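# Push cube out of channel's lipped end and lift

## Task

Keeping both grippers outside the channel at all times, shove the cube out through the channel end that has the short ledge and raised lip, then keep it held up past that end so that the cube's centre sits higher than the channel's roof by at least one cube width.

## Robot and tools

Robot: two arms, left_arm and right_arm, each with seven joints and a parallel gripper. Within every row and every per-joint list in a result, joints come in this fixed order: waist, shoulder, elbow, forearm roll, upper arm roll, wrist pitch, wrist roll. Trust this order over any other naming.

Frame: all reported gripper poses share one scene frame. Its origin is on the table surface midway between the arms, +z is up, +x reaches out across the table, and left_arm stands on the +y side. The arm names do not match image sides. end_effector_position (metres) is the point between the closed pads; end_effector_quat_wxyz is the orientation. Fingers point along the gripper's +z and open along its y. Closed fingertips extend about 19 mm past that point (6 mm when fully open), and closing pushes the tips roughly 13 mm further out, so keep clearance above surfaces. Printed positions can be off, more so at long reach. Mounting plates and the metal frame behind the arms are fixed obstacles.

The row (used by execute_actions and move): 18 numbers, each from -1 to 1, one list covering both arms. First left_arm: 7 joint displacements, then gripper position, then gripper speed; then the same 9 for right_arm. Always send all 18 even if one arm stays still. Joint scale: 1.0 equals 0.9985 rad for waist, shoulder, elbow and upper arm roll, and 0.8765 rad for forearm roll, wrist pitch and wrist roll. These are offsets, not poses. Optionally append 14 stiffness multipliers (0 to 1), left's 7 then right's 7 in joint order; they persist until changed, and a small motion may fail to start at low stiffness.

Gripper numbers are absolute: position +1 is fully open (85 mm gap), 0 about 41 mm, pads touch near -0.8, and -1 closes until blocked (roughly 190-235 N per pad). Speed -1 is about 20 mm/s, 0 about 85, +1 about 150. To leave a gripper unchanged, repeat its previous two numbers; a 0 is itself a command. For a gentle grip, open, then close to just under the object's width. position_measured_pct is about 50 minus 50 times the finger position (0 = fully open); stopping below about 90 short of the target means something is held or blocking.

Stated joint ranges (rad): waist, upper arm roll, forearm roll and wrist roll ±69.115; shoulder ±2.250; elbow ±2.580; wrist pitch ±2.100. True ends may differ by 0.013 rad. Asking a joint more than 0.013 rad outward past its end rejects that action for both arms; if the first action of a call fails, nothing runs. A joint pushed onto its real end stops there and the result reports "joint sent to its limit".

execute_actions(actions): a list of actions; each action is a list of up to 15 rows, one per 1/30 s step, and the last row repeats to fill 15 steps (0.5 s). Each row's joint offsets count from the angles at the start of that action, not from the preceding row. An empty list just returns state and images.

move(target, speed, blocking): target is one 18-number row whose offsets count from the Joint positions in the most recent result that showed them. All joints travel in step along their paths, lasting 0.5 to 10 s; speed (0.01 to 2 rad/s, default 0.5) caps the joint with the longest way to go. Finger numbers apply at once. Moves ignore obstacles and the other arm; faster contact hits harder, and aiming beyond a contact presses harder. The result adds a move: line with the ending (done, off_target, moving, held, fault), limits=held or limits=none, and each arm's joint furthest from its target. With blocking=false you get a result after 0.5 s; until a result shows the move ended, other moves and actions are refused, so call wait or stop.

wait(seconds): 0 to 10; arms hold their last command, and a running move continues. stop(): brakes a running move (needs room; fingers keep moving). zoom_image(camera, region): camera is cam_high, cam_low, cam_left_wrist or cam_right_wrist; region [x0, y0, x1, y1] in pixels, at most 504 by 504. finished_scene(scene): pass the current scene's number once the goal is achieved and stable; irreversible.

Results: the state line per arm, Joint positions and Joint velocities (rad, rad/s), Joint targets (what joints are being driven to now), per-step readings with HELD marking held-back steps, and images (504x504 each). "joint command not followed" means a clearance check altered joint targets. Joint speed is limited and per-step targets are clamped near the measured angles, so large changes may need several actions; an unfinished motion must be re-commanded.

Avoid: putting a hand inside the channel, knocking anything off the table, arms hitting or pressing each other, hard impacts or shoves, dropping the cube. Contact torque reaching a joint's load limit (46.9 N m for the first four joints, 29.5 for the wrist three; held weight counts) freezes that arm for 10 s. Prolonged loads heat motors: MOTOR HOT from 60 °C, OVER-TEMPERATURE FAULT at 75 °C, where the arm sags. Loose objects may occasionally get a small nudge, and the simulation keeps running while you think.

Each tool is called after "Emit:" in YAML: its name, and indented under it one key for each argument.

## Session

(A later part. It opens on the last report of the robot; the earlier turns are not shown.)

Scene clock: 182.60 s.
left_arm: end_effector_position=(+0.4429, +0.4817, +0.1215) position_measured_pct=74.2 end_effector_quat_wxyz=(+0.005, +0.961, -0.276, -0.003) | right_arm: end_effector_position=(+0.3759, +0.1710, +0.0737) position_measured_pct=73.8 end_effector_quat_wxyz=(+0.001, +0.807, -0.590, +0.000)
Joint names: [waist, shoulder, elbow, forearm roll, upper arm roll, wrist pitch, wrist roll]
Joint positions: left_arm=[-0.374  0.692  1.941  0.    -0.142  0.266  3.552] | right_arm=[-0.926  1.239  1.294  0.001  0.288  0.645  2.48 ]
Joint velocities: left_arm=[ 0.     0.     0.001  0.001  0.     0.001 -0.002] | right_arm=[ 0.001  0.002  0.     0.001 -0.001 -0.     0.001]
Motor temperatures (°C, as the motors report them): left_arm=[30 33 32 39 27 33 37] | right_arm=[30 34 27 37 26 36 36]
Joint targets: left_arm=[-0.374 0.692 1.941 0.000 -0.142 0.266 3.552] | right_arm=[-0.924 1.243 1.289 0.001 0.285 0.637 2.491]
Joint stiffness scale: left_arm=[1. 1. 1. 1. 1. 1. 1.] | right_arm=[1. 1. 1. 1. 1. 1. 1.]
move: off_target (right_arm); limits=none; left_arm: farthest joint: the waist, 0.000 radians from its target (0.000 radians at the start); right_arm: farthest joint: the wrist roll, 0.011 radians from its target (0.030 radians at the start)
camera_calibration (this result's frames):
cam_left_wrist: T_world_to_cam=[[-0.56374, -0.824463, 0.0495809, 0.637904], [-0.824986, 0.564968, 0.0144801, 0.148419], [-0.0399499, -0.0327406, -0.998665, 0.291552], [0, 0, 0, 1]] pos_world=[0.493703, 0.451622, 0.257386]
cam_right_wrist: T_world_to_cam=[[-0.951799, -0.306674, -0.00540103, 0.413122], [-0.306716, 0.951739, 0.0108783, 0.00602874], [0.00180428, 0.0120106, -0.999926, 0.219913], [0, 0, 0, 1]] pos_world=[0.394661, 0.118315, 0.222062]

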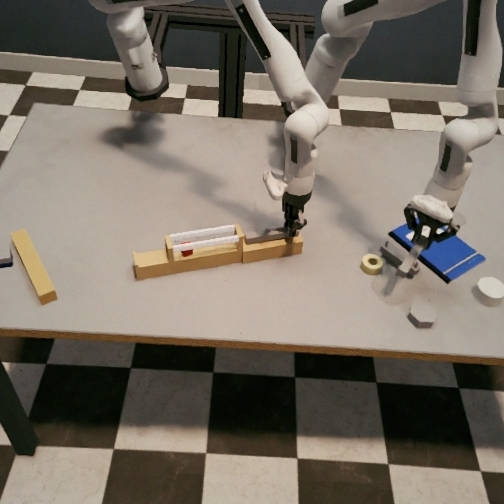

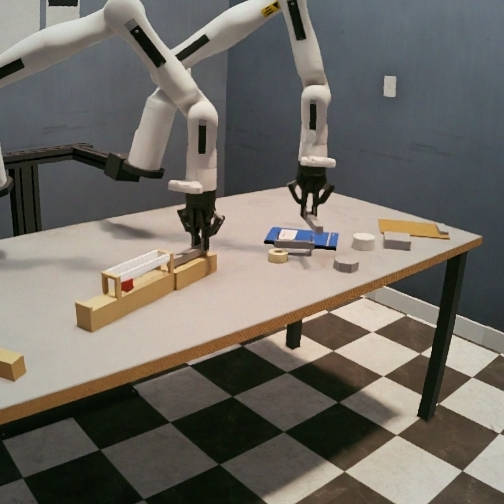

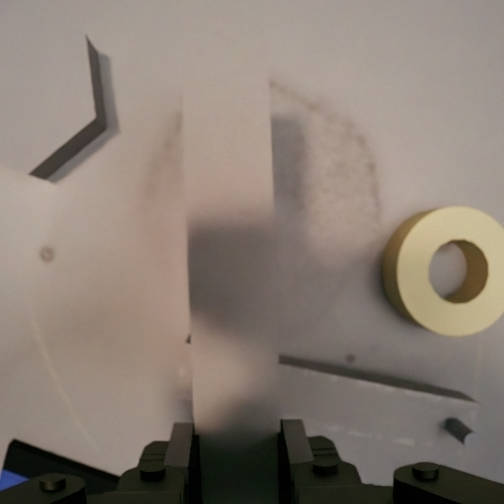

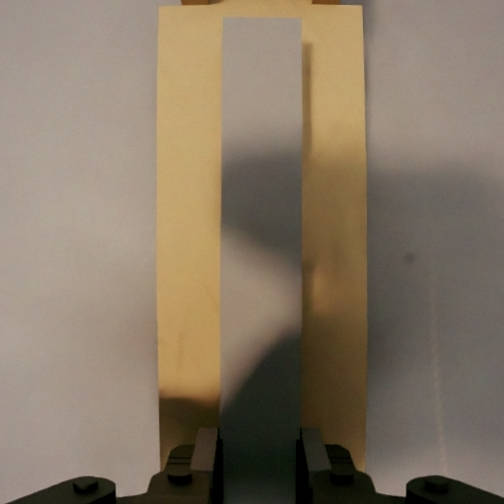

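Emit:
move:
  target: [0,0,0,0,0,0,0,-1,0.3, 0.0619,-0.061,0.1319,0,0.0098,-0.1123,0.1038,-1,0.3]
  speed: 0.28

Scene clock: 195.03 s.
left_arm: end_effector_position=(+0.4429, +0.4817, +0.1215) position_measured_pct=74.2 end_effector_quat_wxyz=(+0.005, +0.961, -0.276, -0.003) | right_arm: end_effector_position=(+0.3920, +0.1211, +0.0729) position_measured_pct=73.8 end_effector_quat_wxyz=(+0.000, +0.809, -0.588, +0.000)
Joint names: [waist, shoulder, elbow, forearm roll, upper arm roll, wrist pitch, wrist roll]
Joint positions: left_arm=[-0.374  0.692  1.941  0.    -0.142  0.266  3.552] | right_arm=[-0.867  1.182  1.421  0.001  0.296  0.555  2.561]
Joint velocities: left_arm=[ 0.     0.    -0.001  0.001  0.    -0.    -0.001] | right_arm=[ 0.003 -0.003  0.    -0.001 -0.    -0.    -0.001]
Motor temperatures (°C, as the motors report them): left_arm=[30 33 32 39 27 33 37] | right_arm=[30 34 27 37 26 36 36]
Joint targets: left_arm=[-0.374 0.692 1.941 0.000 -0.142 0.266 3.552] | right_arm=[-0.864 1.178 1.425 0.001 0.298 0.547 2.571]
Joint stiffness scale: left_arm=[1. 1. 1. 1. 1. 1. 1.] | right_arm=[1. 1. 1. 1. 1. 1. 1.]
move: done; limits=none; left_arm: farthest joint: the waist, 0.000 radians from its target (0.000 radians at the start); right_arm: farthest joint: the wrist roll, 0.010 radians from its target (0.091 radians at the start)
camera_calibration (this result's frames):
cam_left_wrist: T_world_to_cam=[[-0.56374, -0.824463, 0.0495809, 0.637904], [-0.824985, 0.564969, 0.01448, 0.148418], [-0.0399499, -0.0327406, -0.998665, 0.291552], [0, 0, 0, 1]] pos_world=[0.493703, 0.451622, 0.257386]
cam_right_wrist: T_world_to_cam=[[-0.950129, -0.311795, -0.00622851, 0.413107], [-0.311849, 0.950062, 0.0114989, 0.060624], [0.00233216, 0.0128678, -0.999914, 0.219406], [0, 0, 0, 1]] pos_world=[0.410899, 0.068385, 0.221263]

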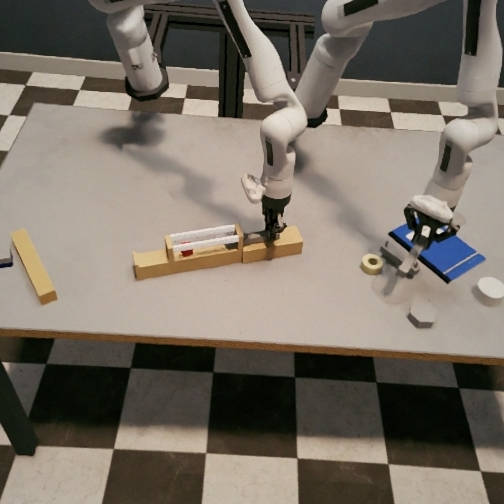

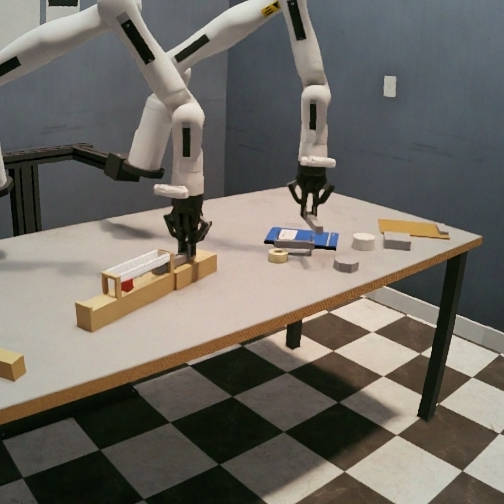

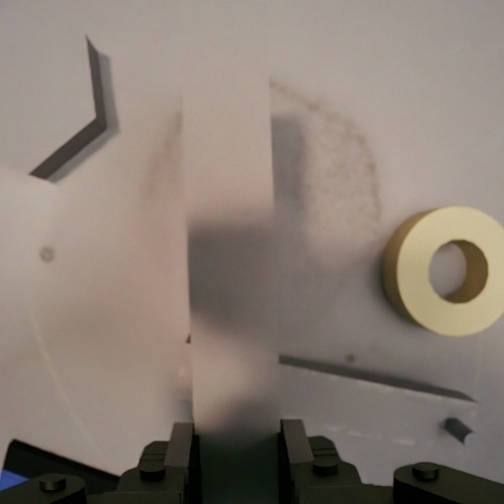

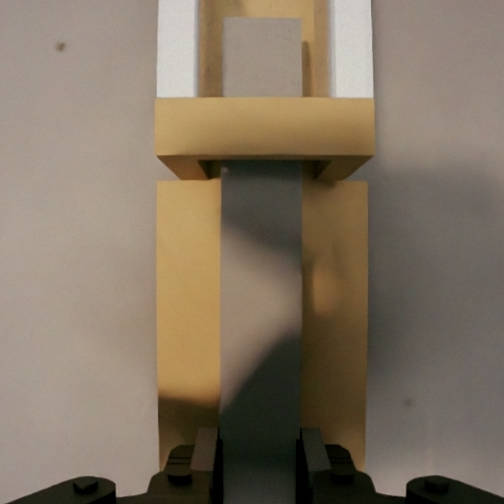

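Emit:
move:
  target: [0,0,0,0,0,0,0,-1,0.3, 0.0698,-0.049,0.104,0,0.006,-0.0944,0.0993,-1,0.3]
  speed: 0.26

Scene clock: 198.67 s.
left_arm: end_effector_position=(+0.4429, +0.4817, +0.1215) position_measured_pct=74.2 end_effector_quat_wxyz=(+0.005, +0.961, -0.276, -0.003) | right_arm: end_effector_position=(+0.4060, +0.0737, +0.0708) position_measured_pct=73.8 end_effector_quat_wxyz=(+0.001, +0.809, -0.588, -0.000)
Joint names: [waist, shoulder, elbow, forearm roll, upper arm roll, wrist pitch, wrist roll]
Joint positions: left_arm=[-0.374  0.692  1.941  0.    -0.142  0.266  3.552] | right_arm=[-0.8    1.137  1.521  0.001  0.3    0.481  2.637]
Joint velocities: left_arm=[ 0.     0.001 -0.    -0.     0.001 -0.    -0.001] | right_arm=[ 0.003 -0.004 -0.001  0.001  0.    -0.     0.002]
Motor temperatures (°C, as the motors report them): left_arm=[30 33 32 39 27 33 37] | right_arm=[30 35 27 37 26 36 36]
Joint targets: left_arm=[-0.374 0.692 1.941 0.000 -0.142 0.266 3.552] | right_arm=[-0.797 1.133 1.525 0.001 0.302 0.472 2.648]
Joint stiffness scale: left_arm=[1. 1. 1. 1. 1. 1. 1.] | right_arm=[1. 1. 1. 1. 1. 1. 1.]
move: off_target (right_arm); limits=none; left_arm: farthest joint: the waist, 0.000 radians from its target (0.000 radians at the start); right_arm: farthest joint: the wrist roll, 0.011 radians from its target (0.088 radians at the start)
camera_calibration (this result's frames):
cam_left_wrist: T_world_to_cam=[[-0.56374, -0.824463, 0.0495808, 0.637904], [-0.824986, 0.564968, 0.0144802, 0.148419], [-0.0399499, -0.0327404, -0.998665, 0.291552], [0, 0, 0, 1]] pos_world=[0.493703, 0.451622, 0.257386]
cam_right_wrist: T_world_to_cam=[[-0.95063, -0.310284, -0.00512355, 0.411665], [-0.310325, 0.950549, 0.0124596, 0.10934], [0.00100417, 0.0134344, -0.999909, 0.218375], [0, 0, 0, 1]] pos_world=[0.425053, 0.0208662, 0.219102]

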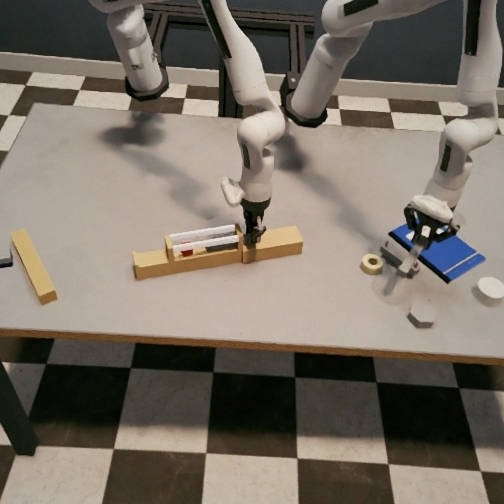

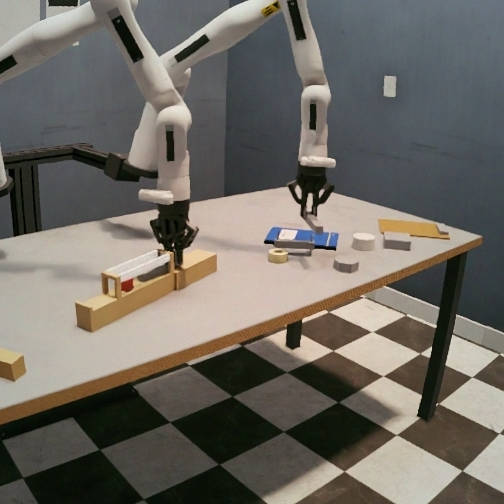

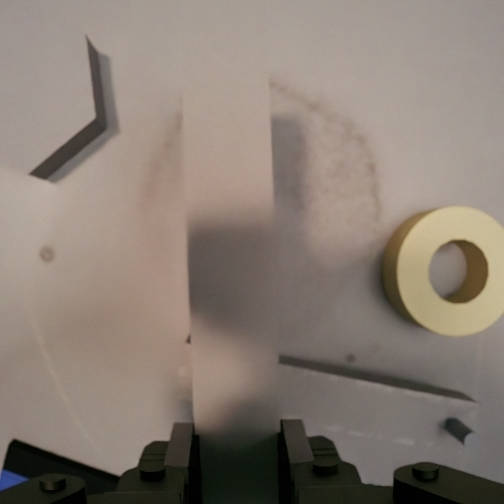

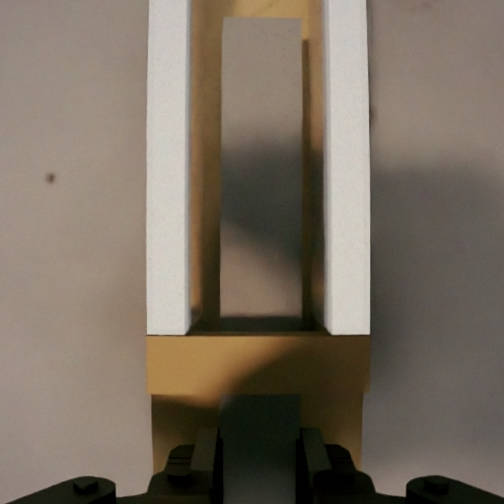

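Emit:
execute_actions:
  actions:
    - [[0,0,0,0,0,0,0,-1,0.3, 0,0,0,0,0,0,0,0.25,1],[0,0,0,0,0,0,0,-1,0.3, 0,0,0,0,0,0,0,0.25,1],[0,0,0,0,0,0,0,-1,0.3, 0,0,0,0,0,0,0,0.25,1],[0,0,0,0,0,0,0,-1,0.3, 0,0,0,0,0,0,0,0.25,1],[0,0,0,0,0,0,0,-1,0.3, 0,0,0,0,0,0,0,0.25,1],[0,0,0,0,0,0,0,-1,0.3, 0,0,0,0,0,0,0,0.25,1],[0,0,0,0,0,0,0,-1,0.3, -0.0018,-0.0047,0.0014,0,0.0009,0.0044,0,0.25,1],[0,0,0,0,0,0,0,-1,0.3, -0.0067,-0.0175,0.005,0,0.0034,0.0163,0,0.25,1],[0,0,0,0,0,0,0,-1,0.3, -0.0137,-0.036,0.0104,0,0.007,0.0334,0,0.25,1],[0,0,0,0,0,0,0,-1,0.3, -0.0221,-0.058,0.0167,0,0.0113,0.0538,0,0.25,1],[0,0,0,0,0,0,0,-1,0.3, -0.0309,-0.081,0.0233,0,0.0157,0.0752,0,0.25,1],[0,0,0,0,0,0,0,-1,0.3, -0.0393,-0.103,0.0296,0,0.02,0.0956,0,0.25,1],[0,0,0,0,0,0,0,-1,0.3, -0.0463,-0.1215,0.035,0,0.0236,0.1127,0,0.25,1],[0,0,0,0,0,0,0,-1,0.3, -0.0512,-0.1343,0.0386,0,0.0261,0.1246,0,0.25,1],[0,0,0,0,0,0,0,-1,0.3, -0.053,-0.139,0.040,0,0.027,0.129,0,0.25,1]]

Scene clock: 213.30 s.
left_arm: end_effector_position=(+0.4429, +0.4817, +0.1215) position_measured_pct=74.2 end_effector_quat_wxyz=(+0.005, +0.961, -0.276, -0.003) | right_arm: end_effector_position=(+0.4034, +0.0671, +0.1146) position_measured_pct=37.7 end_effector_quat_wxyz=(+0.012, +0.808, -0.589, +0.001)
Joint names: [waist, shoulder, elbow, forearm roll, upper arm roll, wrist pitch, wrist roll]
Joint positions: left_arm=[-0.374  0.692  1.941  0.    -0.142  0.266  3.552] | right_arm=[-0.832  1.051  1.548  0.001  0.319  0.567  2.637]
Joint velocities: left_arm=[ 0.    -0.001  0.     0.001  0.001 -0.002  0.001] | right_arm=[-0.159 -0.434  0.11   0.001  0.082  0.335  0.   ]
Motor temperatures (°C, as the motors report them): left_arm=[30 33 32 39 27 33 37] | right_arm=[30 35 27 37 26 36 36]
Joint targets: left_arm=[-0.374 0.692 1.941 0.000 -0.142 0.266 3.552] | right_arm=[-0.853 0.998 1.561 0.001 0.327 0.594 2.637]
Joint stiffness scale: left_arm=[1. 1. 1. 1. 1. 1. 1.] | right_arm=[1. 1. 1. 1. 1. 1. 1.]
Step readings (joint positions):
0: left_arm=[-0.374 0.692 1.941 0.000 -0.142 0.266 3.552] | right_arm=[-0.800 1.137 1.521 0.001 0.300 0.481 2.637]
1: left_arm=[-0.374 0.692 1.941 0.000 -0.142 0.266 3.552] | right_arm=[-0.800 1.137 1.521 0.001 0.300 0.481 2.637]
2: left_arm=[-0.374 0.692 1.941 0.000 -0.142 0.266 3.552] | right_arm=[-0.800 1.137 1.521 0.001 0.300 0.481 2.637]
4: left_arm=[-0.374 0.692 1.941 0.000 -0.142 0.266 3.552] | right_arm=[-0.800 1.137 1.521 0.001 0.300 0.481 2.637]
8: left_arm=[-0.374 0.692 1.941 0.000 -0.142 0.266 3.552] | right_arm=[-0.800 1.135 1.521 0.001 0.300 0.481 2.637]
15: Joint positions above
camera_calibration (this result's frames):
cam_left_wrist: T_world_to_cam=[[-0.56374, -0.824463, 0.0495807, 0.637904], [-0.824986, 0.564968, 0.0144799, 0.148419], [-0.0399497, -0.0327404, -0.998665, 0.291552], [0, 0, 0, 1]] pos_world=[0.493703, 0.451622, 0.257386]
cam_right_wrist: T_world_to_cam=[[-0.951077, -0.308723, 0.011913, 0.405554], [-0.308773, 0.951132, -0.00260026, 0.115299], [-0.0105281, -0.00615149, -0.999926, 0.268271], [0, 0, 0, 1]] pos_world=[0.424139, 0.01719, 0.26372]

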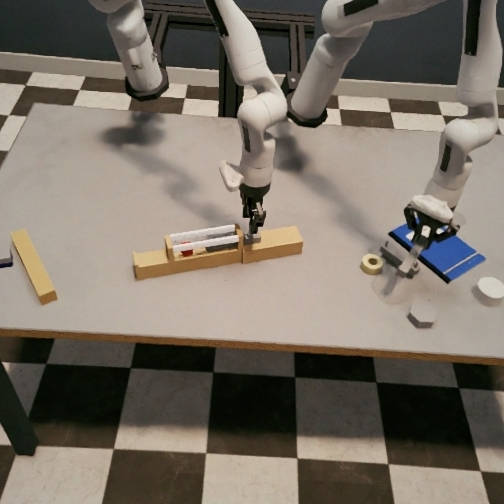

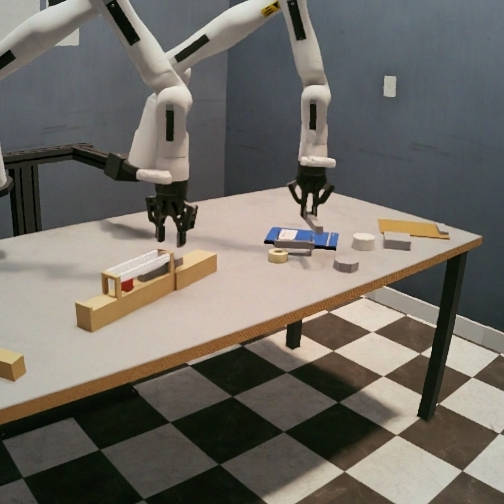

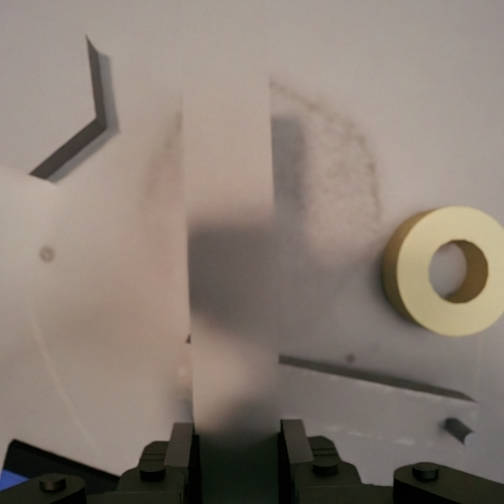

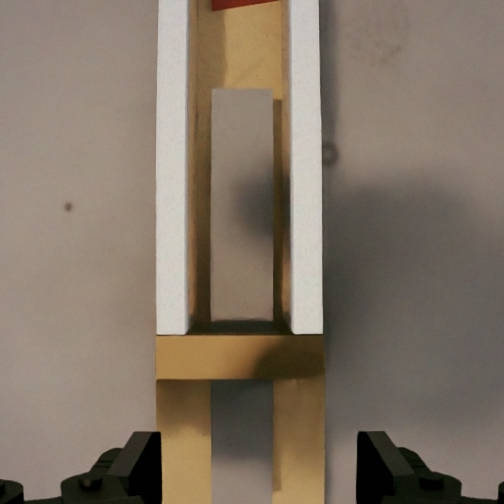

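Emit:
move:
  target: [0.7706,0.2654,0.4109,0,-0.1513,-0.6296,0.02,-1,0.3, 0.4502,-0.254,0.2183,0,-0.001,-0.1379,0.5807,0.25,1]
  speed: 0.8

Scene clock: 239.43 s.
left_arm: end_effector_position=(+0.3624, +0.2120, +0.0801) position_measured_pct=74.2 end_effector_quat_wxyz=(+0.001, +0.808, -0.590, +0.000) | right_arm: end_effector_position=(+0.4867, -0.1701, +0.1448) position_measured_pct=37.7 end_effector_quat_wxyz=(+0.001, +0.808, -0.589, +0.001)
Joint names: [waist, shoulder, elbow, forearm roll, upper arm roll, wrist pitch, wrist roll]
Joint positions: left_arm=[ 0.392  0.954  2.349  0.    -0.289 -0.278  3.559] | right_arm=[-0.385  0.801  1.761  0.001  0.322  0.454  3.135]
Joint velocities: left_arm=[ 0.002  0.001  0.    -0.     0.001 -0.     0.001] | right_arm=[ 0.002 -0.     0.002 -0.    -0.    -0.    -0.   ]
Motor temperatures (°C, as the motors report them): left_arm=[30 33 32 39 27 33 37] | right_arm=[30 35 27 37 26 36 36]
Joint targets: left_arm=[0.396 0.957 2.352 0.000 -0.293 -0.285 3.570] | right_arm=[-0.382 0.797 1.766 0.001 0.318 0.446 3.146]
Joint stiffness scale: left_arm=[1. 1. 1. 1. 1. 1. 1.] | right_arm=[1. 1. 1. 1. 1. 1. 1.]
move: off_target (right_arm); limits=none; left_arm: farthest joint: the wrist roll, 0.010 radians from its target (0.017 radians at the start); right_arm: farthest joint: the wrist roll, 0.011 radians from its target (0.509 radians at the start)
camera_calibration (this result's frames):
cam_left_wrist: T_world_to_cam=[[-0.963267, -0.265615, 0.0395645, 0.399403], [-0.265411, 0.964079, 0.0104115, -0.0521443], [-0.0409088, -0.000471839, -0.999163, 0.231745], [0, 0, 0, 1]] pos_world=[0.380372, 0.156468, 0.216291]
cam_right_wrist: T_world_to_cam=[[-0.950835, -0.309643, -0.00590472, 0.413409], [-0.309691, 0.950776, 0.0108344, 0.365144], [0.00225926, 0.0121304, -0.999924, 0.29478], [0, 0, 0, 1]] pos_world=[0.5055, -0.222736, 0.293242]

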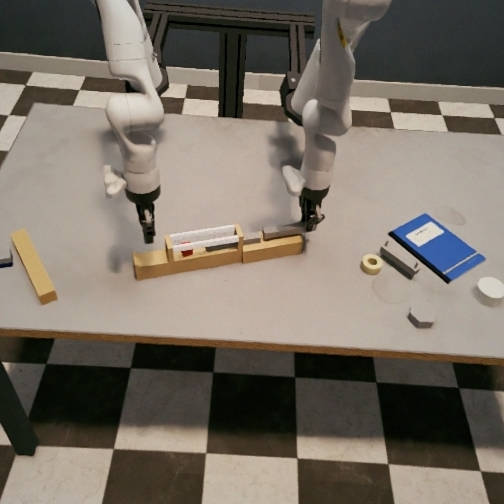

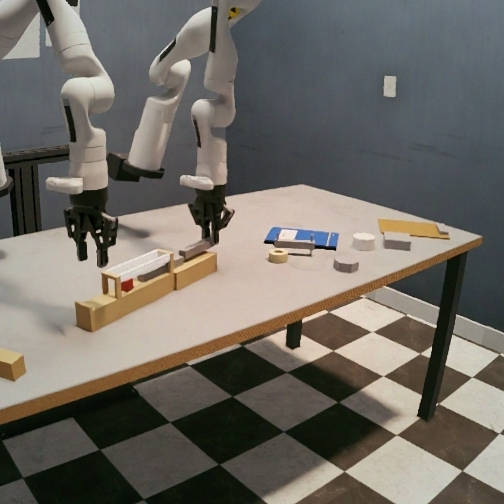

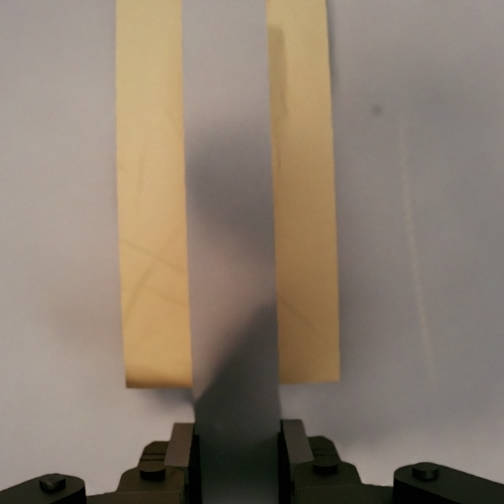

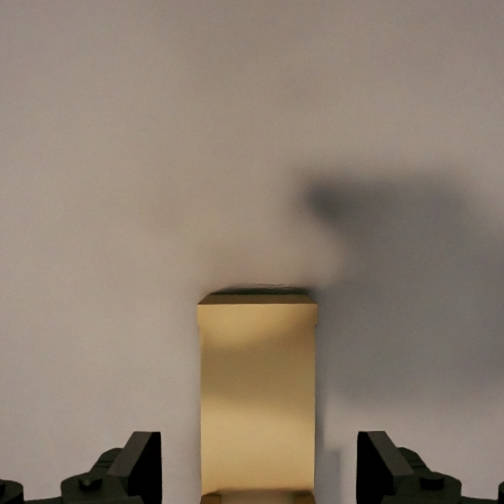

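Emit:
move:
  target: [0.1584,0.0443,-0.0937,0,-0.0179,0.1098,0.1864,-1,0.3, 0,0,0,0,0,0,0,0.25,1]
  speed: 0.28

Scene clock: 247.13 s.
left_arm: end_effector_position=(+0.3776, +0.1642, +0.0732) position_measured_pct=74.2 end_effector_quat_wxyz=(+0.000, +0.808, -0.589, +0.000) | right_arm: end_effector_position=(+0.4867, -0.1701, +0.1449) position_measured_pct=37.7 end_effector_quat_wxyz=(+0.001, +0.808, -0.589, +0.001)
Joint names: [waist, shoulder, elbow, forearm roll, upper arm roll, wrist pitch, wrist roll]
Joint positions: left_arm=[ 0.546  0.995  2.258  0.    -0.304 -0.189  3.712] | right_arm=[-0.385  0.801  1.761  0.001  0.322  0.454  3.135]
Joint velocities: left_arm=[ 0.003 -0.    -0.     0.    -0.001 -0.     0.   ] | right_arm=[ 0.     0.    -0.001 -0.    -0.    -0.     0.003]
Motor temperatures (°C, as the motors report them): left_arm=[30 33 32 39 27 33 37] | right_arm=[30 35 27 37 26 36 36]
Joint targets: left_arm=[0.550 0.998 2.255 0.000 -0.307 -0.181 3.723] | right_arm=[-0.385 0.801 1.761 0.001 0.322 0.454 3.135]
Joint stiffness scale: left_arm=[1. 1. 1. 1. 1. 1. 1.] | right_arm=[1. 1. 1. 1. 1. 1. 1.]
move: done; limits=none; left_arm: farthest joint: the wrist roll, 0.010 radians from its target (0.163 radians at the start); right_arm: farthest joint: the waist, 0.000 radians from its target (0.000 radians at the start)
camera_calibration (this result's frames):
cam_left_wrist: T_world_to_cam=[[-0.962928, -0.266926, 0.0389989, 0.4017], [-0.266686, 0.963717, 0.0113339, -0.00147468], [-0.0406092, 0.000513225, -0.999175, 0.225183], [0, 0, 0, 1]] pos_world=[0.395559, 0.10853, 0.209348]
cam_right_wrist: T_world_to_cam=[[-0.95087, -0.309532, -0.00592854, 0.413453], [-0.309581, 0.950811, 0.0108438, 0.365148], [0.00228042, 0.0121464, -0.999924, 0.294784], [0, 0, 0, 1]] pos_world=[0.505511, -0.22279, 0.293254]

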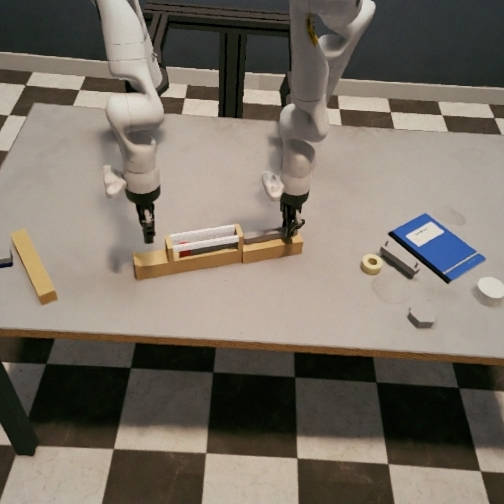

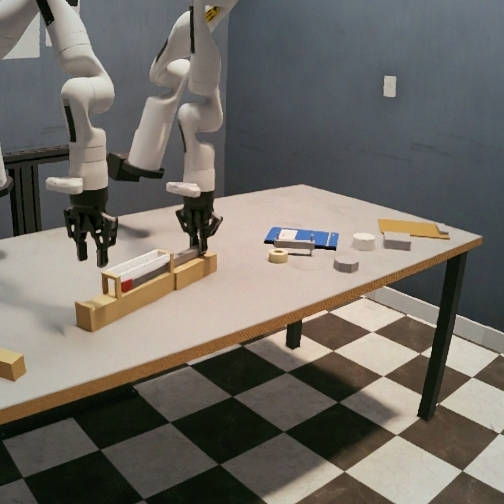

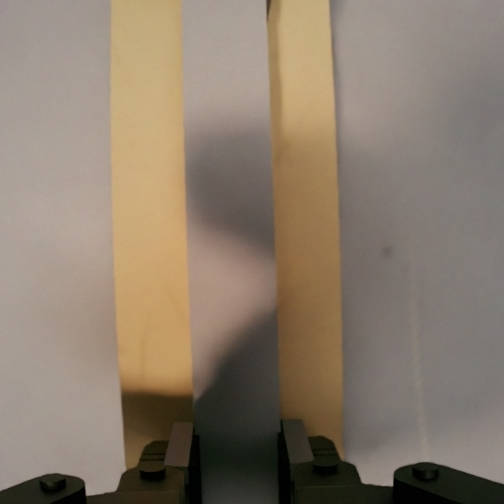

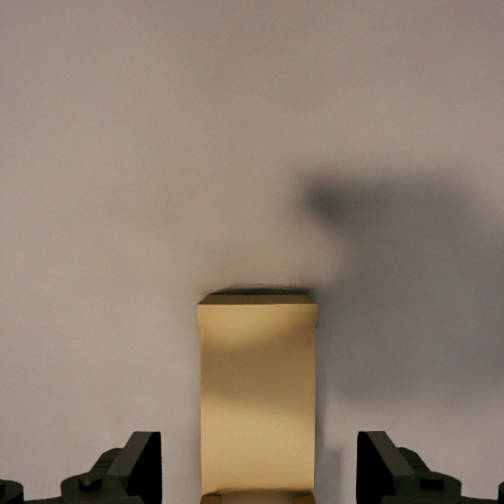

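Emit:
move:
  target: [0.132,0.0239,-0.1069,0,-0.0102,0.1404,0.1539,-1,0.3, 0,0,0,0,0,0,0,0.25,1]
  speed: 0.24

Scene clock: 251.70 s.
left_arm: end_effector_position=(+0.3938, +0.1155, +0.0734) position_measured_pct=74.2 end_effector_quat_wxyz=(+0.001, +0.808, -0.589, +0.001) | right_arm: end_effector_position=(+0.4867, -0.1701, +0.1449) position_measured_pct=37.7 end_effector_quat_wxyz=(+0.001, +0.808, -0.589, +0.001)
Joint names: [waist, shoulder, elbow, forearm roll, upper arm roll, wrist pitch, wrist roll]
Joint positions: left_arm=[ 0.673  1.015  2.155  0.    -0.311 -0.073  3.837] | right_arm=[-0.385  0.801  1.761  0.001  0.322  0.454  3.135]
Joint velocities: left_arm=[ 0.003  0.001 -0.001 -0.    -0.     0.     0.002] | right_arm=[ 0.    -0.    -0.001  0.    -0.     0.    -0.   ]
Motor temperatures (°C, as the motors report them): left_arm=[30 33 32 39 27 33 37] | right_arm=[30 35 27 37 26 36 36]
Joint targets: left_arm=[0.678 1.018 2.151 0.000 -0.314 -0.066 3.847] | right_arm=[-0.385 0.801 1.761 0.001 0.322 0.454 3.135]
Joint stiffness scale: left_arm=[1. 1. 1. 1. 1. 1. 1.] | right_arm=[1. 1. 1. 1. 1. 1. 1.]
move: done; limits=none; left_arm: farthest joint: the wrist roll, 0.010 radians from its target (0.135 radians at the start); right_arm: farthest joint: the waist, 0.000 radians from its target (0.000 radians at the start)
camera_calibration (this result's frames):
cam_left_wrist: T_world_to_cam=[[-0.963053, -0.266519, 0.0386853, 0.404349], [-0.26634, 0.963829, 0.0098091, 0.0497493], [-0.0399003, -0.000856743, -0.999203, 0.225927], [0, 0, 0, 1]] pos_world=[0.411674, 0.0600104, 0.209617]
cam_right_wrist: T_world_to_cam=[[-0.950871, -0.309532, -0.00592842, 0.413453], [-0.30958, 0.950811, 0.0108439, 0.365148], [0.00228029, 0.0121464, -0.999924, 0.294785], [0, 0, 0, 1]] pos_world=[0.505511, -0.22279, 0.293254]

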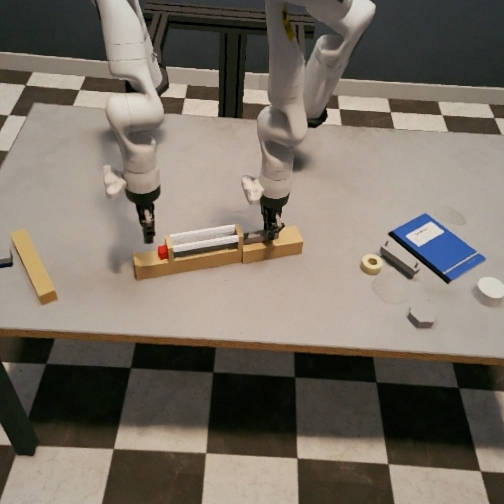

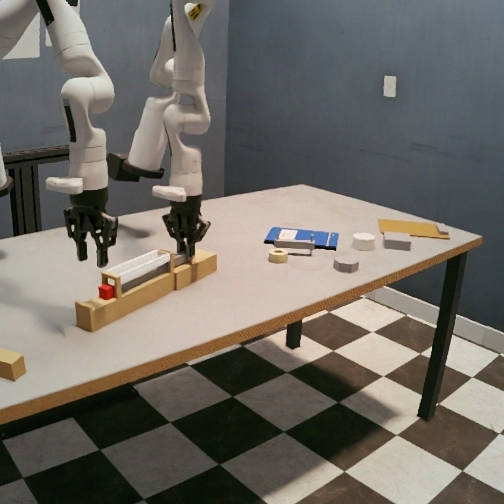

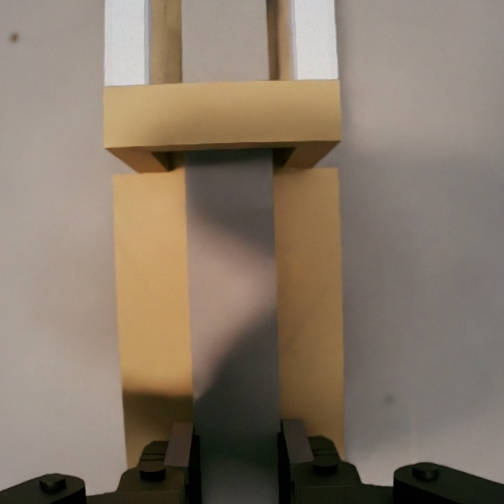

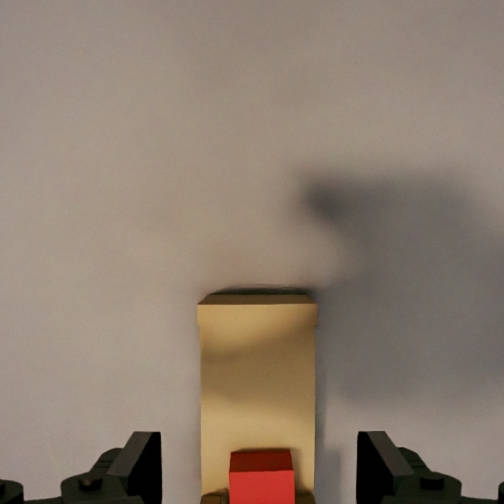

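Emit:
move:
  target: [0.0785,0.0225,-0.0868,0,-0.004,0.1048,0.0983,-1,0.3, 0.036,0.088,-0.021,0,-0.025,-0.0856,0,0.25,1]
  speed: 0.2

Scene clock: 270.63 s.
left_arm: end_effector_position=(+0.4051, +0.0806, +0.0731) position_measured_pct=74.2 end_effector_quat_wxyz=(+0.001, +0.808, -0.589, +0.001) | right_arm: end_effector_position=(+0.4856, -0.1706, +0.1055) position_measured_pct=37.7 end_effector_quat_wxyz=(+0.003, +0.809, -0.588, -0.000)
Joint names: [waist, shoulder, elbow, forearm roll, upper arm roll, wrist pitch, wrist roll]
Joint positions: left_arm=[ 0.747  1.034  2.071  0.    -0.312  0.011  3.912] | right_arm=[-0.351  0.885  1.745  0.001  0.3    0.388  3.135]
Joint velocities: left_arm=[ 0.002  0.002 -0.     0.     0.001 -0.002  0.001] | right_arm=[ 0.002  0.004 -0.     0.001  0.    -0.     0.   ]
Motor temperatures (°C, as the motors report them): left_arm=[30 33 32 39 27 33 37] | right_arm=[30 35 27 37 26 36 36]
Joint targets: left_arm=[0.752 1.038 2.068 0.000 -0.315 0.018 3.923] | right_arm=[-0.349 0.889 1.740 0.001 0.297 0.379 3.135]
Joint stiffness scale: left_arm=[1. 1. 1. 1. 1. 1. 1.] | right_arm=[1. 1. 1. 1. 1. 1. 1.]
move: off_target (left_arm); limits=none; left_arm: farthest joint: the wrist roll, 0.011 radians from its target (0.086 radians at the start); right_arm: farthest joint: the wrist pitch, 0.009 radians from its target (0.075 radians at the start)
camera_calibration (this result's frames):
cam_left_wrist: T_world_to_cam=[[-0.96316, -0.26614, 0.0386433, 0.405902], [-0.265985, 0.963933, 0.00918772, 0.0863171], [-0.0396948, -0.00142931, -0.999211, 0.226058], [0, 0, 0, 1]] pos_world=[0.422881, 0.0251459, 0.209401]
cam_right_wrist: T_world_to_cam=[[-0.950508, -0.310694, -0.00177337, 0.411216], [-0.310697, 0.950462, 0.00942506, 0.366314], [-0.00124279, 0.00950958, -0.999954, 0.256733], [0, 0, 0, 1]] pos_world=[0.504996, -0.222847, 0.253998]

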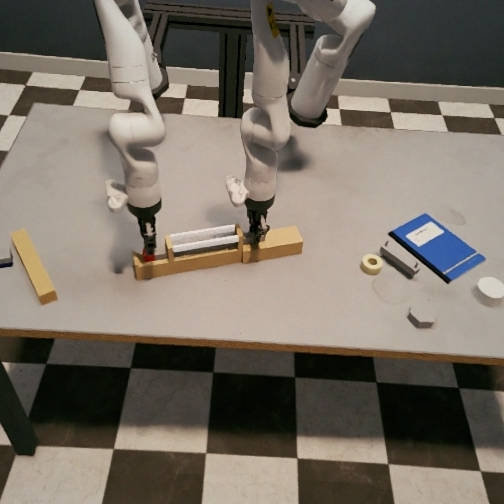

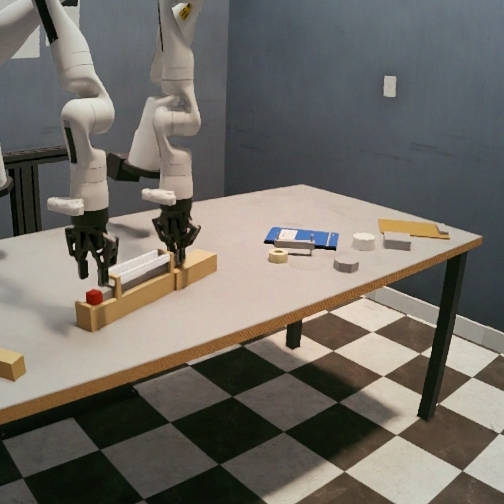

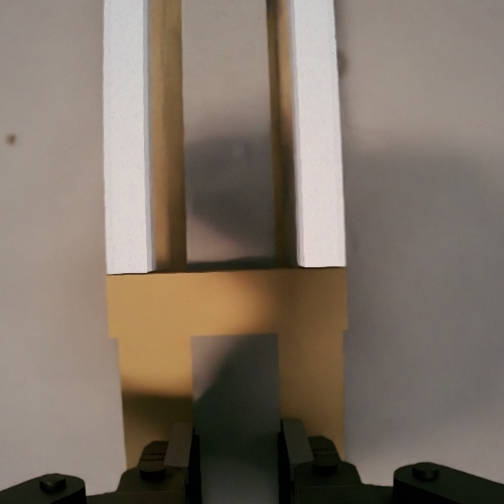

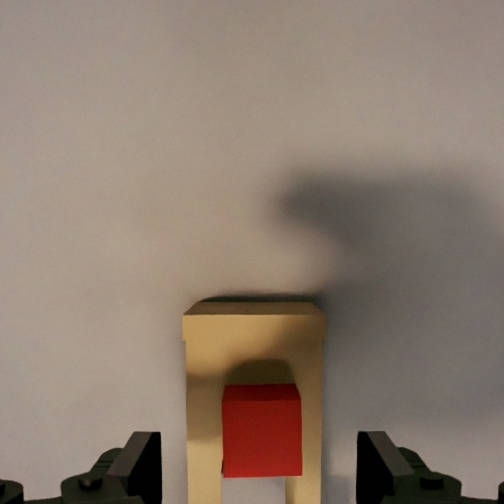

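Emit:
move:
  target: [-0.02,-0.007,0.021,0,0,-0.03,-0.03,-1,0.3, 0.0416,0.0856,-0.0256,0,-0.026,-0.0913,0.0365,0.25,1]
  speed: 0.22

Scene clock: 286.23 s.
left_arm: end_effector_position=(+0.4029, +0.0885, +0.0728) position_measured_pct=74.2 end_effector_quat_wxyz=(+0.001, +0.808, -0.589, +0.001) | right_arm: end_effector_position=(+0.4861, -0.1725, +0.0666) position_measured_pct=37.7 end_effector_quat_wxyz=(-0.000, +0.813, -0.582, +0.001)
Joint names: [waist, shoulder, elbow, forearm roll, upper arm roll, wrist pitch, wrist roll]
Joint positions: left_arm=[ 0.731  1.031  2.089  0.    -0.312 -0.008  3.897] | right_arm=[-0.312  0.966  1.723  0.001  0.277  0.316  3.157]
Joint velocities: left_arm=[-0.001  0.001  0.002  0.001 -0.    -0.     0.   ] | right_arm=[ 0.002  0.003 -0.002  0.001 -0.    -0.     0.001]
Motor temperatures (°C, as the motors report them): left_arm=[30 33 32 39 27 33 37] | right_arm=[30 35 27 37 26 36 36]
Joint targets: left_arm=[0.728 1.027 2.092 0.000 -0.312 -0.016 3.886] | right_arm=[-0.310 0.970 1.719 0.001 0.274 0.308 3.167]
Joint stiffness scale: left_arm=[1. 1. 1. 1. 1. 1. 1.] | right_arm=[1. 1. 1. 1. 1. 1. 1.]
move: off_target (left_arm); limits=none; left_arm: farthest joint: the wrist roll, 0.011 radians from its target (0.027 radians at the start); right_arm: farthest joint: the wrist roll, 0.010 radians from its target (0.032 radians at the start)
camera_calibration (this result's frames):
cam_left_wrist: T_world_to_cam=[[-0.962947, -0.266898, 0.0387162, 0.405902], [-0.266727, 0.963724, 0.00961233, 0.0783787], [-0.0398772, -0.00107049, -0.999204, 0.225666], [0, 0, 0, 1]] pos_world=[0.420767, 0.0330406, 0.209018]
cam_right_wrist: T_world_to_cam=[[-0.945648, -0.325099, -0.00776352, 0.406615], [-0.325174, 0.945576, 0.0121499, 0.374693], [0.00339108, 0.014014, -0.999896, 0.216383], [0, 0, 0, 1]] pos_world=[0.505621, -0.225143, 0.214964]

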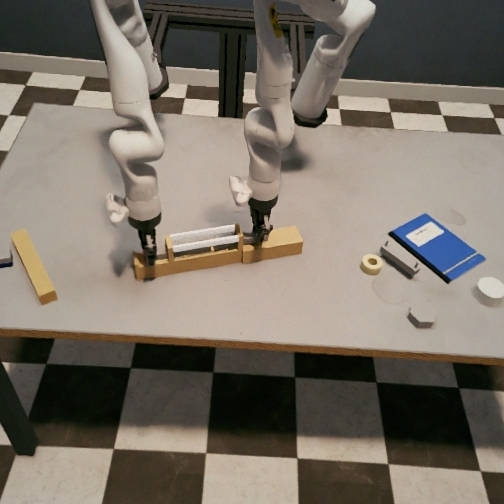

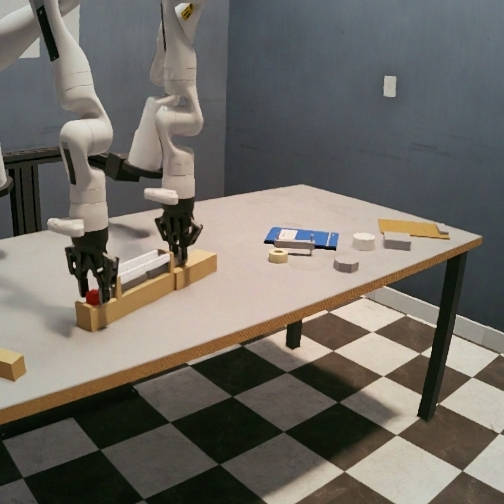

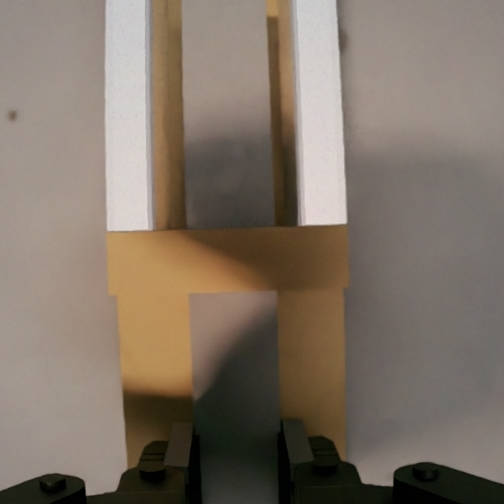

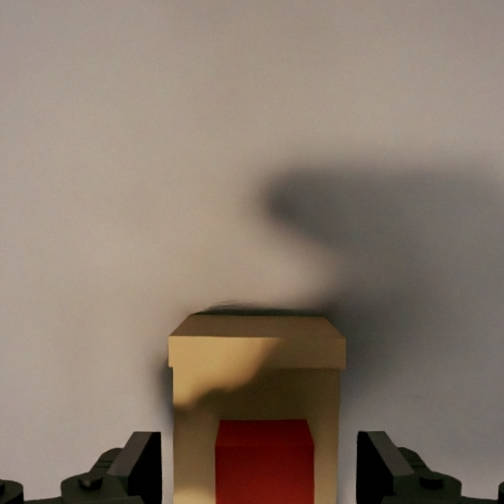

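Emit:
execute_actions:
  actions:
    - [[0,0,0,0,0,0,0,-1,0.3, 0,0,0,0,0,0,0,-1,0.3]]

Scene clock: 288.83 s.
left_arm: end_effector_position=(+0.4029, +0.0885, +0.0728) position_measured_pct=74.2 end_effector_quat_wxyz=(+0.001, +0.808, -0.589, +0.001) | right_arm: end_effector_position=(+0.4863, -0.1726, +0.0668) position_measured_pct=68.7 end_effector_quat_wxyz=(-0.001, +0.813, -0.582, +0.001)
Joint names: [waist, shoulder, elbow, forearm roll, upper arm roll, wrist pitch, wrist roll]
Joint positions: left_arm=[ 0.731  1.031  2.089  0.    -0.312 -0.008  3.897] | right_arm=[-0.312  0.966  1.723  0.001  0.277  0.316  3.157]
Joint velocities: left_arm=[-0.    -0.     0.001  0.     0.     0.     0.   ] | right_arm=[ 0.001  0.     0.     0.001  0.     0.    -0.   ]
Motor temperatures (°C, as the motors report them): left_arm=[30 33 32 39 27 33 37] | right_arm=[30 35 27 37 26 36 36]
Joint targets: left_arm=[0.731 1.031 2.089 0.000 -0.312 -0.008 3.897] | right_arm=[-0.312 0.966 1.723 0.001 0.277 0.316 3.157]
Joint stiffness scale: left_arm=[1. 1. 1. 1. 1. 1. 1.] | right_arm=[1. 1. 1. 1. 1. 1. 1.]
Step readings (joint positions):
0: left_arm=[0.731 1.031 2.089 0.000 -0.312 -0.008 3.897] | right_arm=[-0.312 0.967 1.723 0.001 0.277 0.316 3.157]
1: left_arm=[0.731 1.031 2.089 0.000 -0.312 -0.008 3.897] | right_arm=[-0.312 0.967 1.723 0.001 0.277 0.316 3.157]
2: left_arm=[0.731 1.031 2.089 0.000 -0.312 -0.008 3.897] | right_arm=[-0.312 0.967 1.723 0.001 0.277 0.316 3.157]
4: left_arm=[0.731 1.031 2.089 0.000 -0.312 -0.008 3.897] | right_arm=[-0.312 0.967 1.723 0.001 0.277 0.316 3.157]
8: left_arm=[0.731 1.031 2.089 0.000 -0.312 -0.008 3.897] | right_arm=[-0.312 0.967 1.723 0.001 0.277 0.316 3.157]
15: Joint positions above
camera_calibration (this result's frames):
cam_left_wrist: T_world_to_cam=[[-0.962922, -0.266987, 0.0387121, 0.405925], [-0.266816, 0.9637, 0.00960795, 0.0783935], [-0.0398721, -0.0010773, -0.999204, 0.225668], [0, 0, 0, 1]] pos_world=[0.420788, 0.0330717, 0.209021]
cam_right_wrist: T_world_to_cam=[[-0.945717, -0.32489, -0.00808842, 0.406845], [-0.32497, 0.945646, 0.0121709, 0.3747], [0.00369458, 0.0141387, -0.999893, 0.216378], [0, 0, 0, 1]] pos_world=[0.505727, -0.225213, 0.215085]

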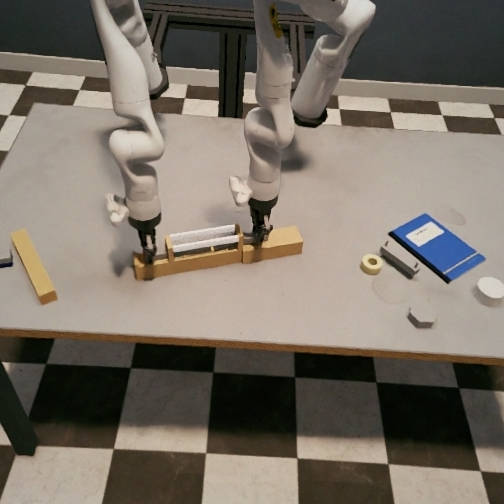

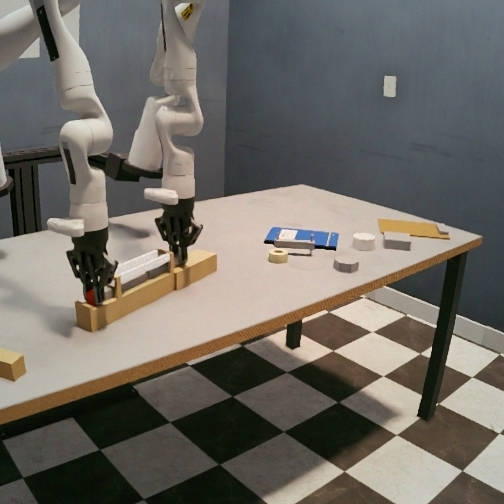

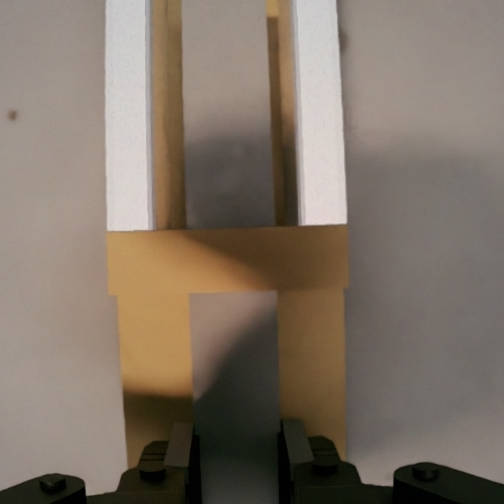

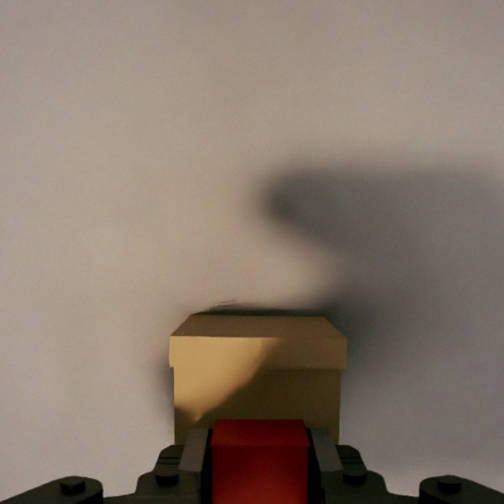

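Gripped at 68.7 %. Lifting up and out beyond the lip.

Emit:
move:
  target: [0,0,0,0,0,0,0,-1,0.3, 0,-0.30,0.055,0,0.065,0.25,0,-1,0.3]
  speed: 0.5

Scene clock: 296.13 s.
left_arm: end_effector_position=(+0.4029, +0.0885, +0.0728) position_measured_pct=74.2 end_effector_quat_wxyz=(+0.001, +0.808, -0.589, +0.001) | right_arm: end_effector_position=(+0.5022, -0.2216, +0.1941) position_measured_pct=68.7 end_effector_quat_wxyz=(-0.009, +0.780, -0.625, +0.007)
Joint names: [waist, shoulder, elbow, forearm roll, upper arm roll, wrist pitch, wrist roll]
Joint positions: left_arm=[ 0.731  1.031  2.089  0.    -0.312 -0.008  3.897] | right_arm=[-0.312  0.67   1.774  0.001  0.339  0.527  3.157]
Joint velocities: left_arm=[ 0.    -0.001 -0.001 -0.     0.002  0.     0.001] | right_arm=[ 0.001 -0.002  0.001  0.001  0.     0.     0.001]
Motor temperatures (°C, as the motors report them): left_arm=[30 33 32 39 27 33 37] | right_arm=[30 35 27 37 26 36 36]
Joint targets: left_arm=[0.731 1.031 2.089 0.000 -0.312 -0.008 3.897] | right_arm=[-0.312 0.666 1.778 0.001 0.342 0.535 3.157]
Joint stiffness scale: left_arm=[1. 1. 1. 1. 1. 1. 1.] | right_arm=[1. 1. 1. 1. 1. 1. 1.]
move: done; limits=none; left_arm: farthest joint: the waist, 0.000 radians from its target (0.000 radians at the start); right_arm: farthest joint: the wrist pitch, 0.008 radians from its target (0.219 radians at the start)
camera_calibration (this result's frames):
cam_left_wrist: T_world_to_cam=[[-0.962922, -0.266987, 0.0387121, 0.405925], [-0.266816, 0.9637, 0.00960782, 0.0783936], [-0.039872, -0.00107741, -0.999204, 0.225668], [0, 0, 0, 1]] pos_world=[0.420788, 0.0330716, 0.209021]
cam_right_wrist: T_world_to_cam=[[-0.974989, -0.220409, -0.0285905, 0.448881], [-0.220829, 0.975233, 0.0124369, 0.37885], [0.0251412, 0.0184394, -0.999514, 0.33443], [0, 0, 0, 1]] pos_world=[0.512907, -0.276696, 0.34239]

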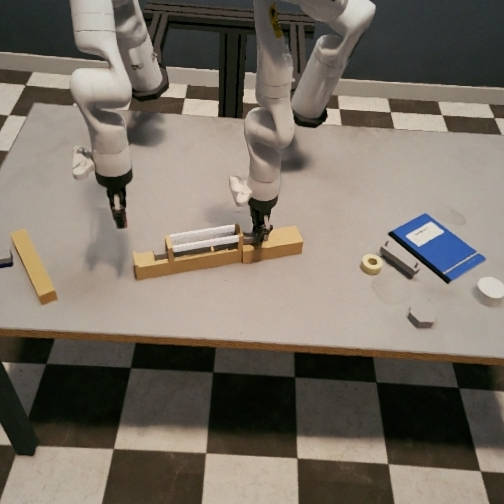

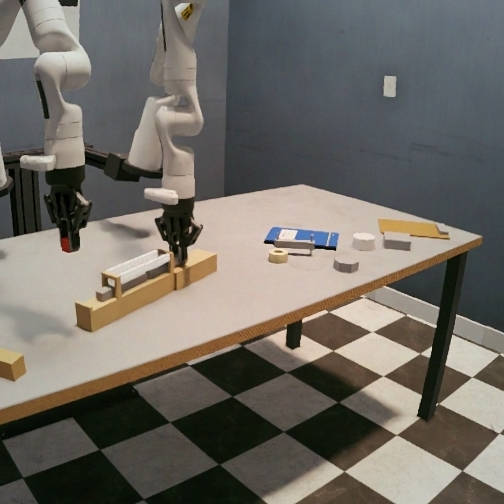

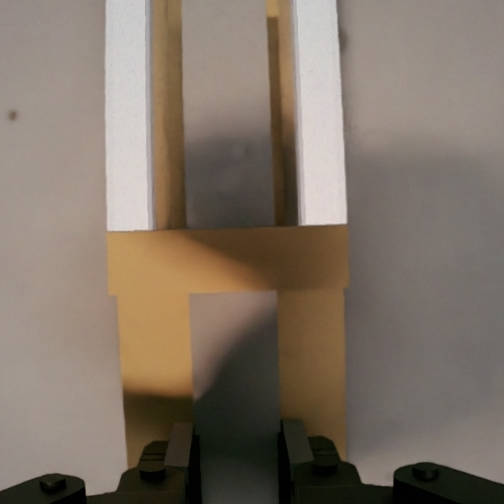

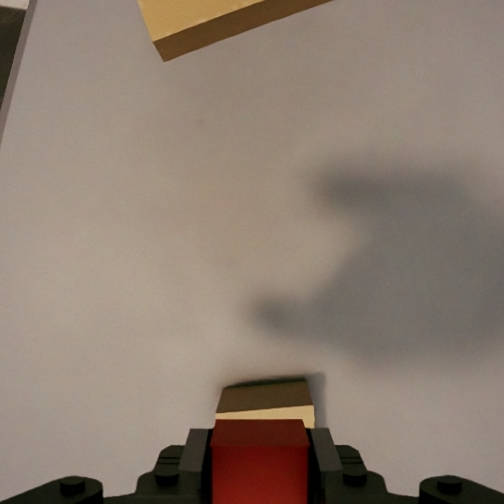

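The cube is held with its centre at about z = 0.18 m, past the lip and well above the roof.

Emit:
finished_scene:
  scene: 2

The scene is finished: the task was done.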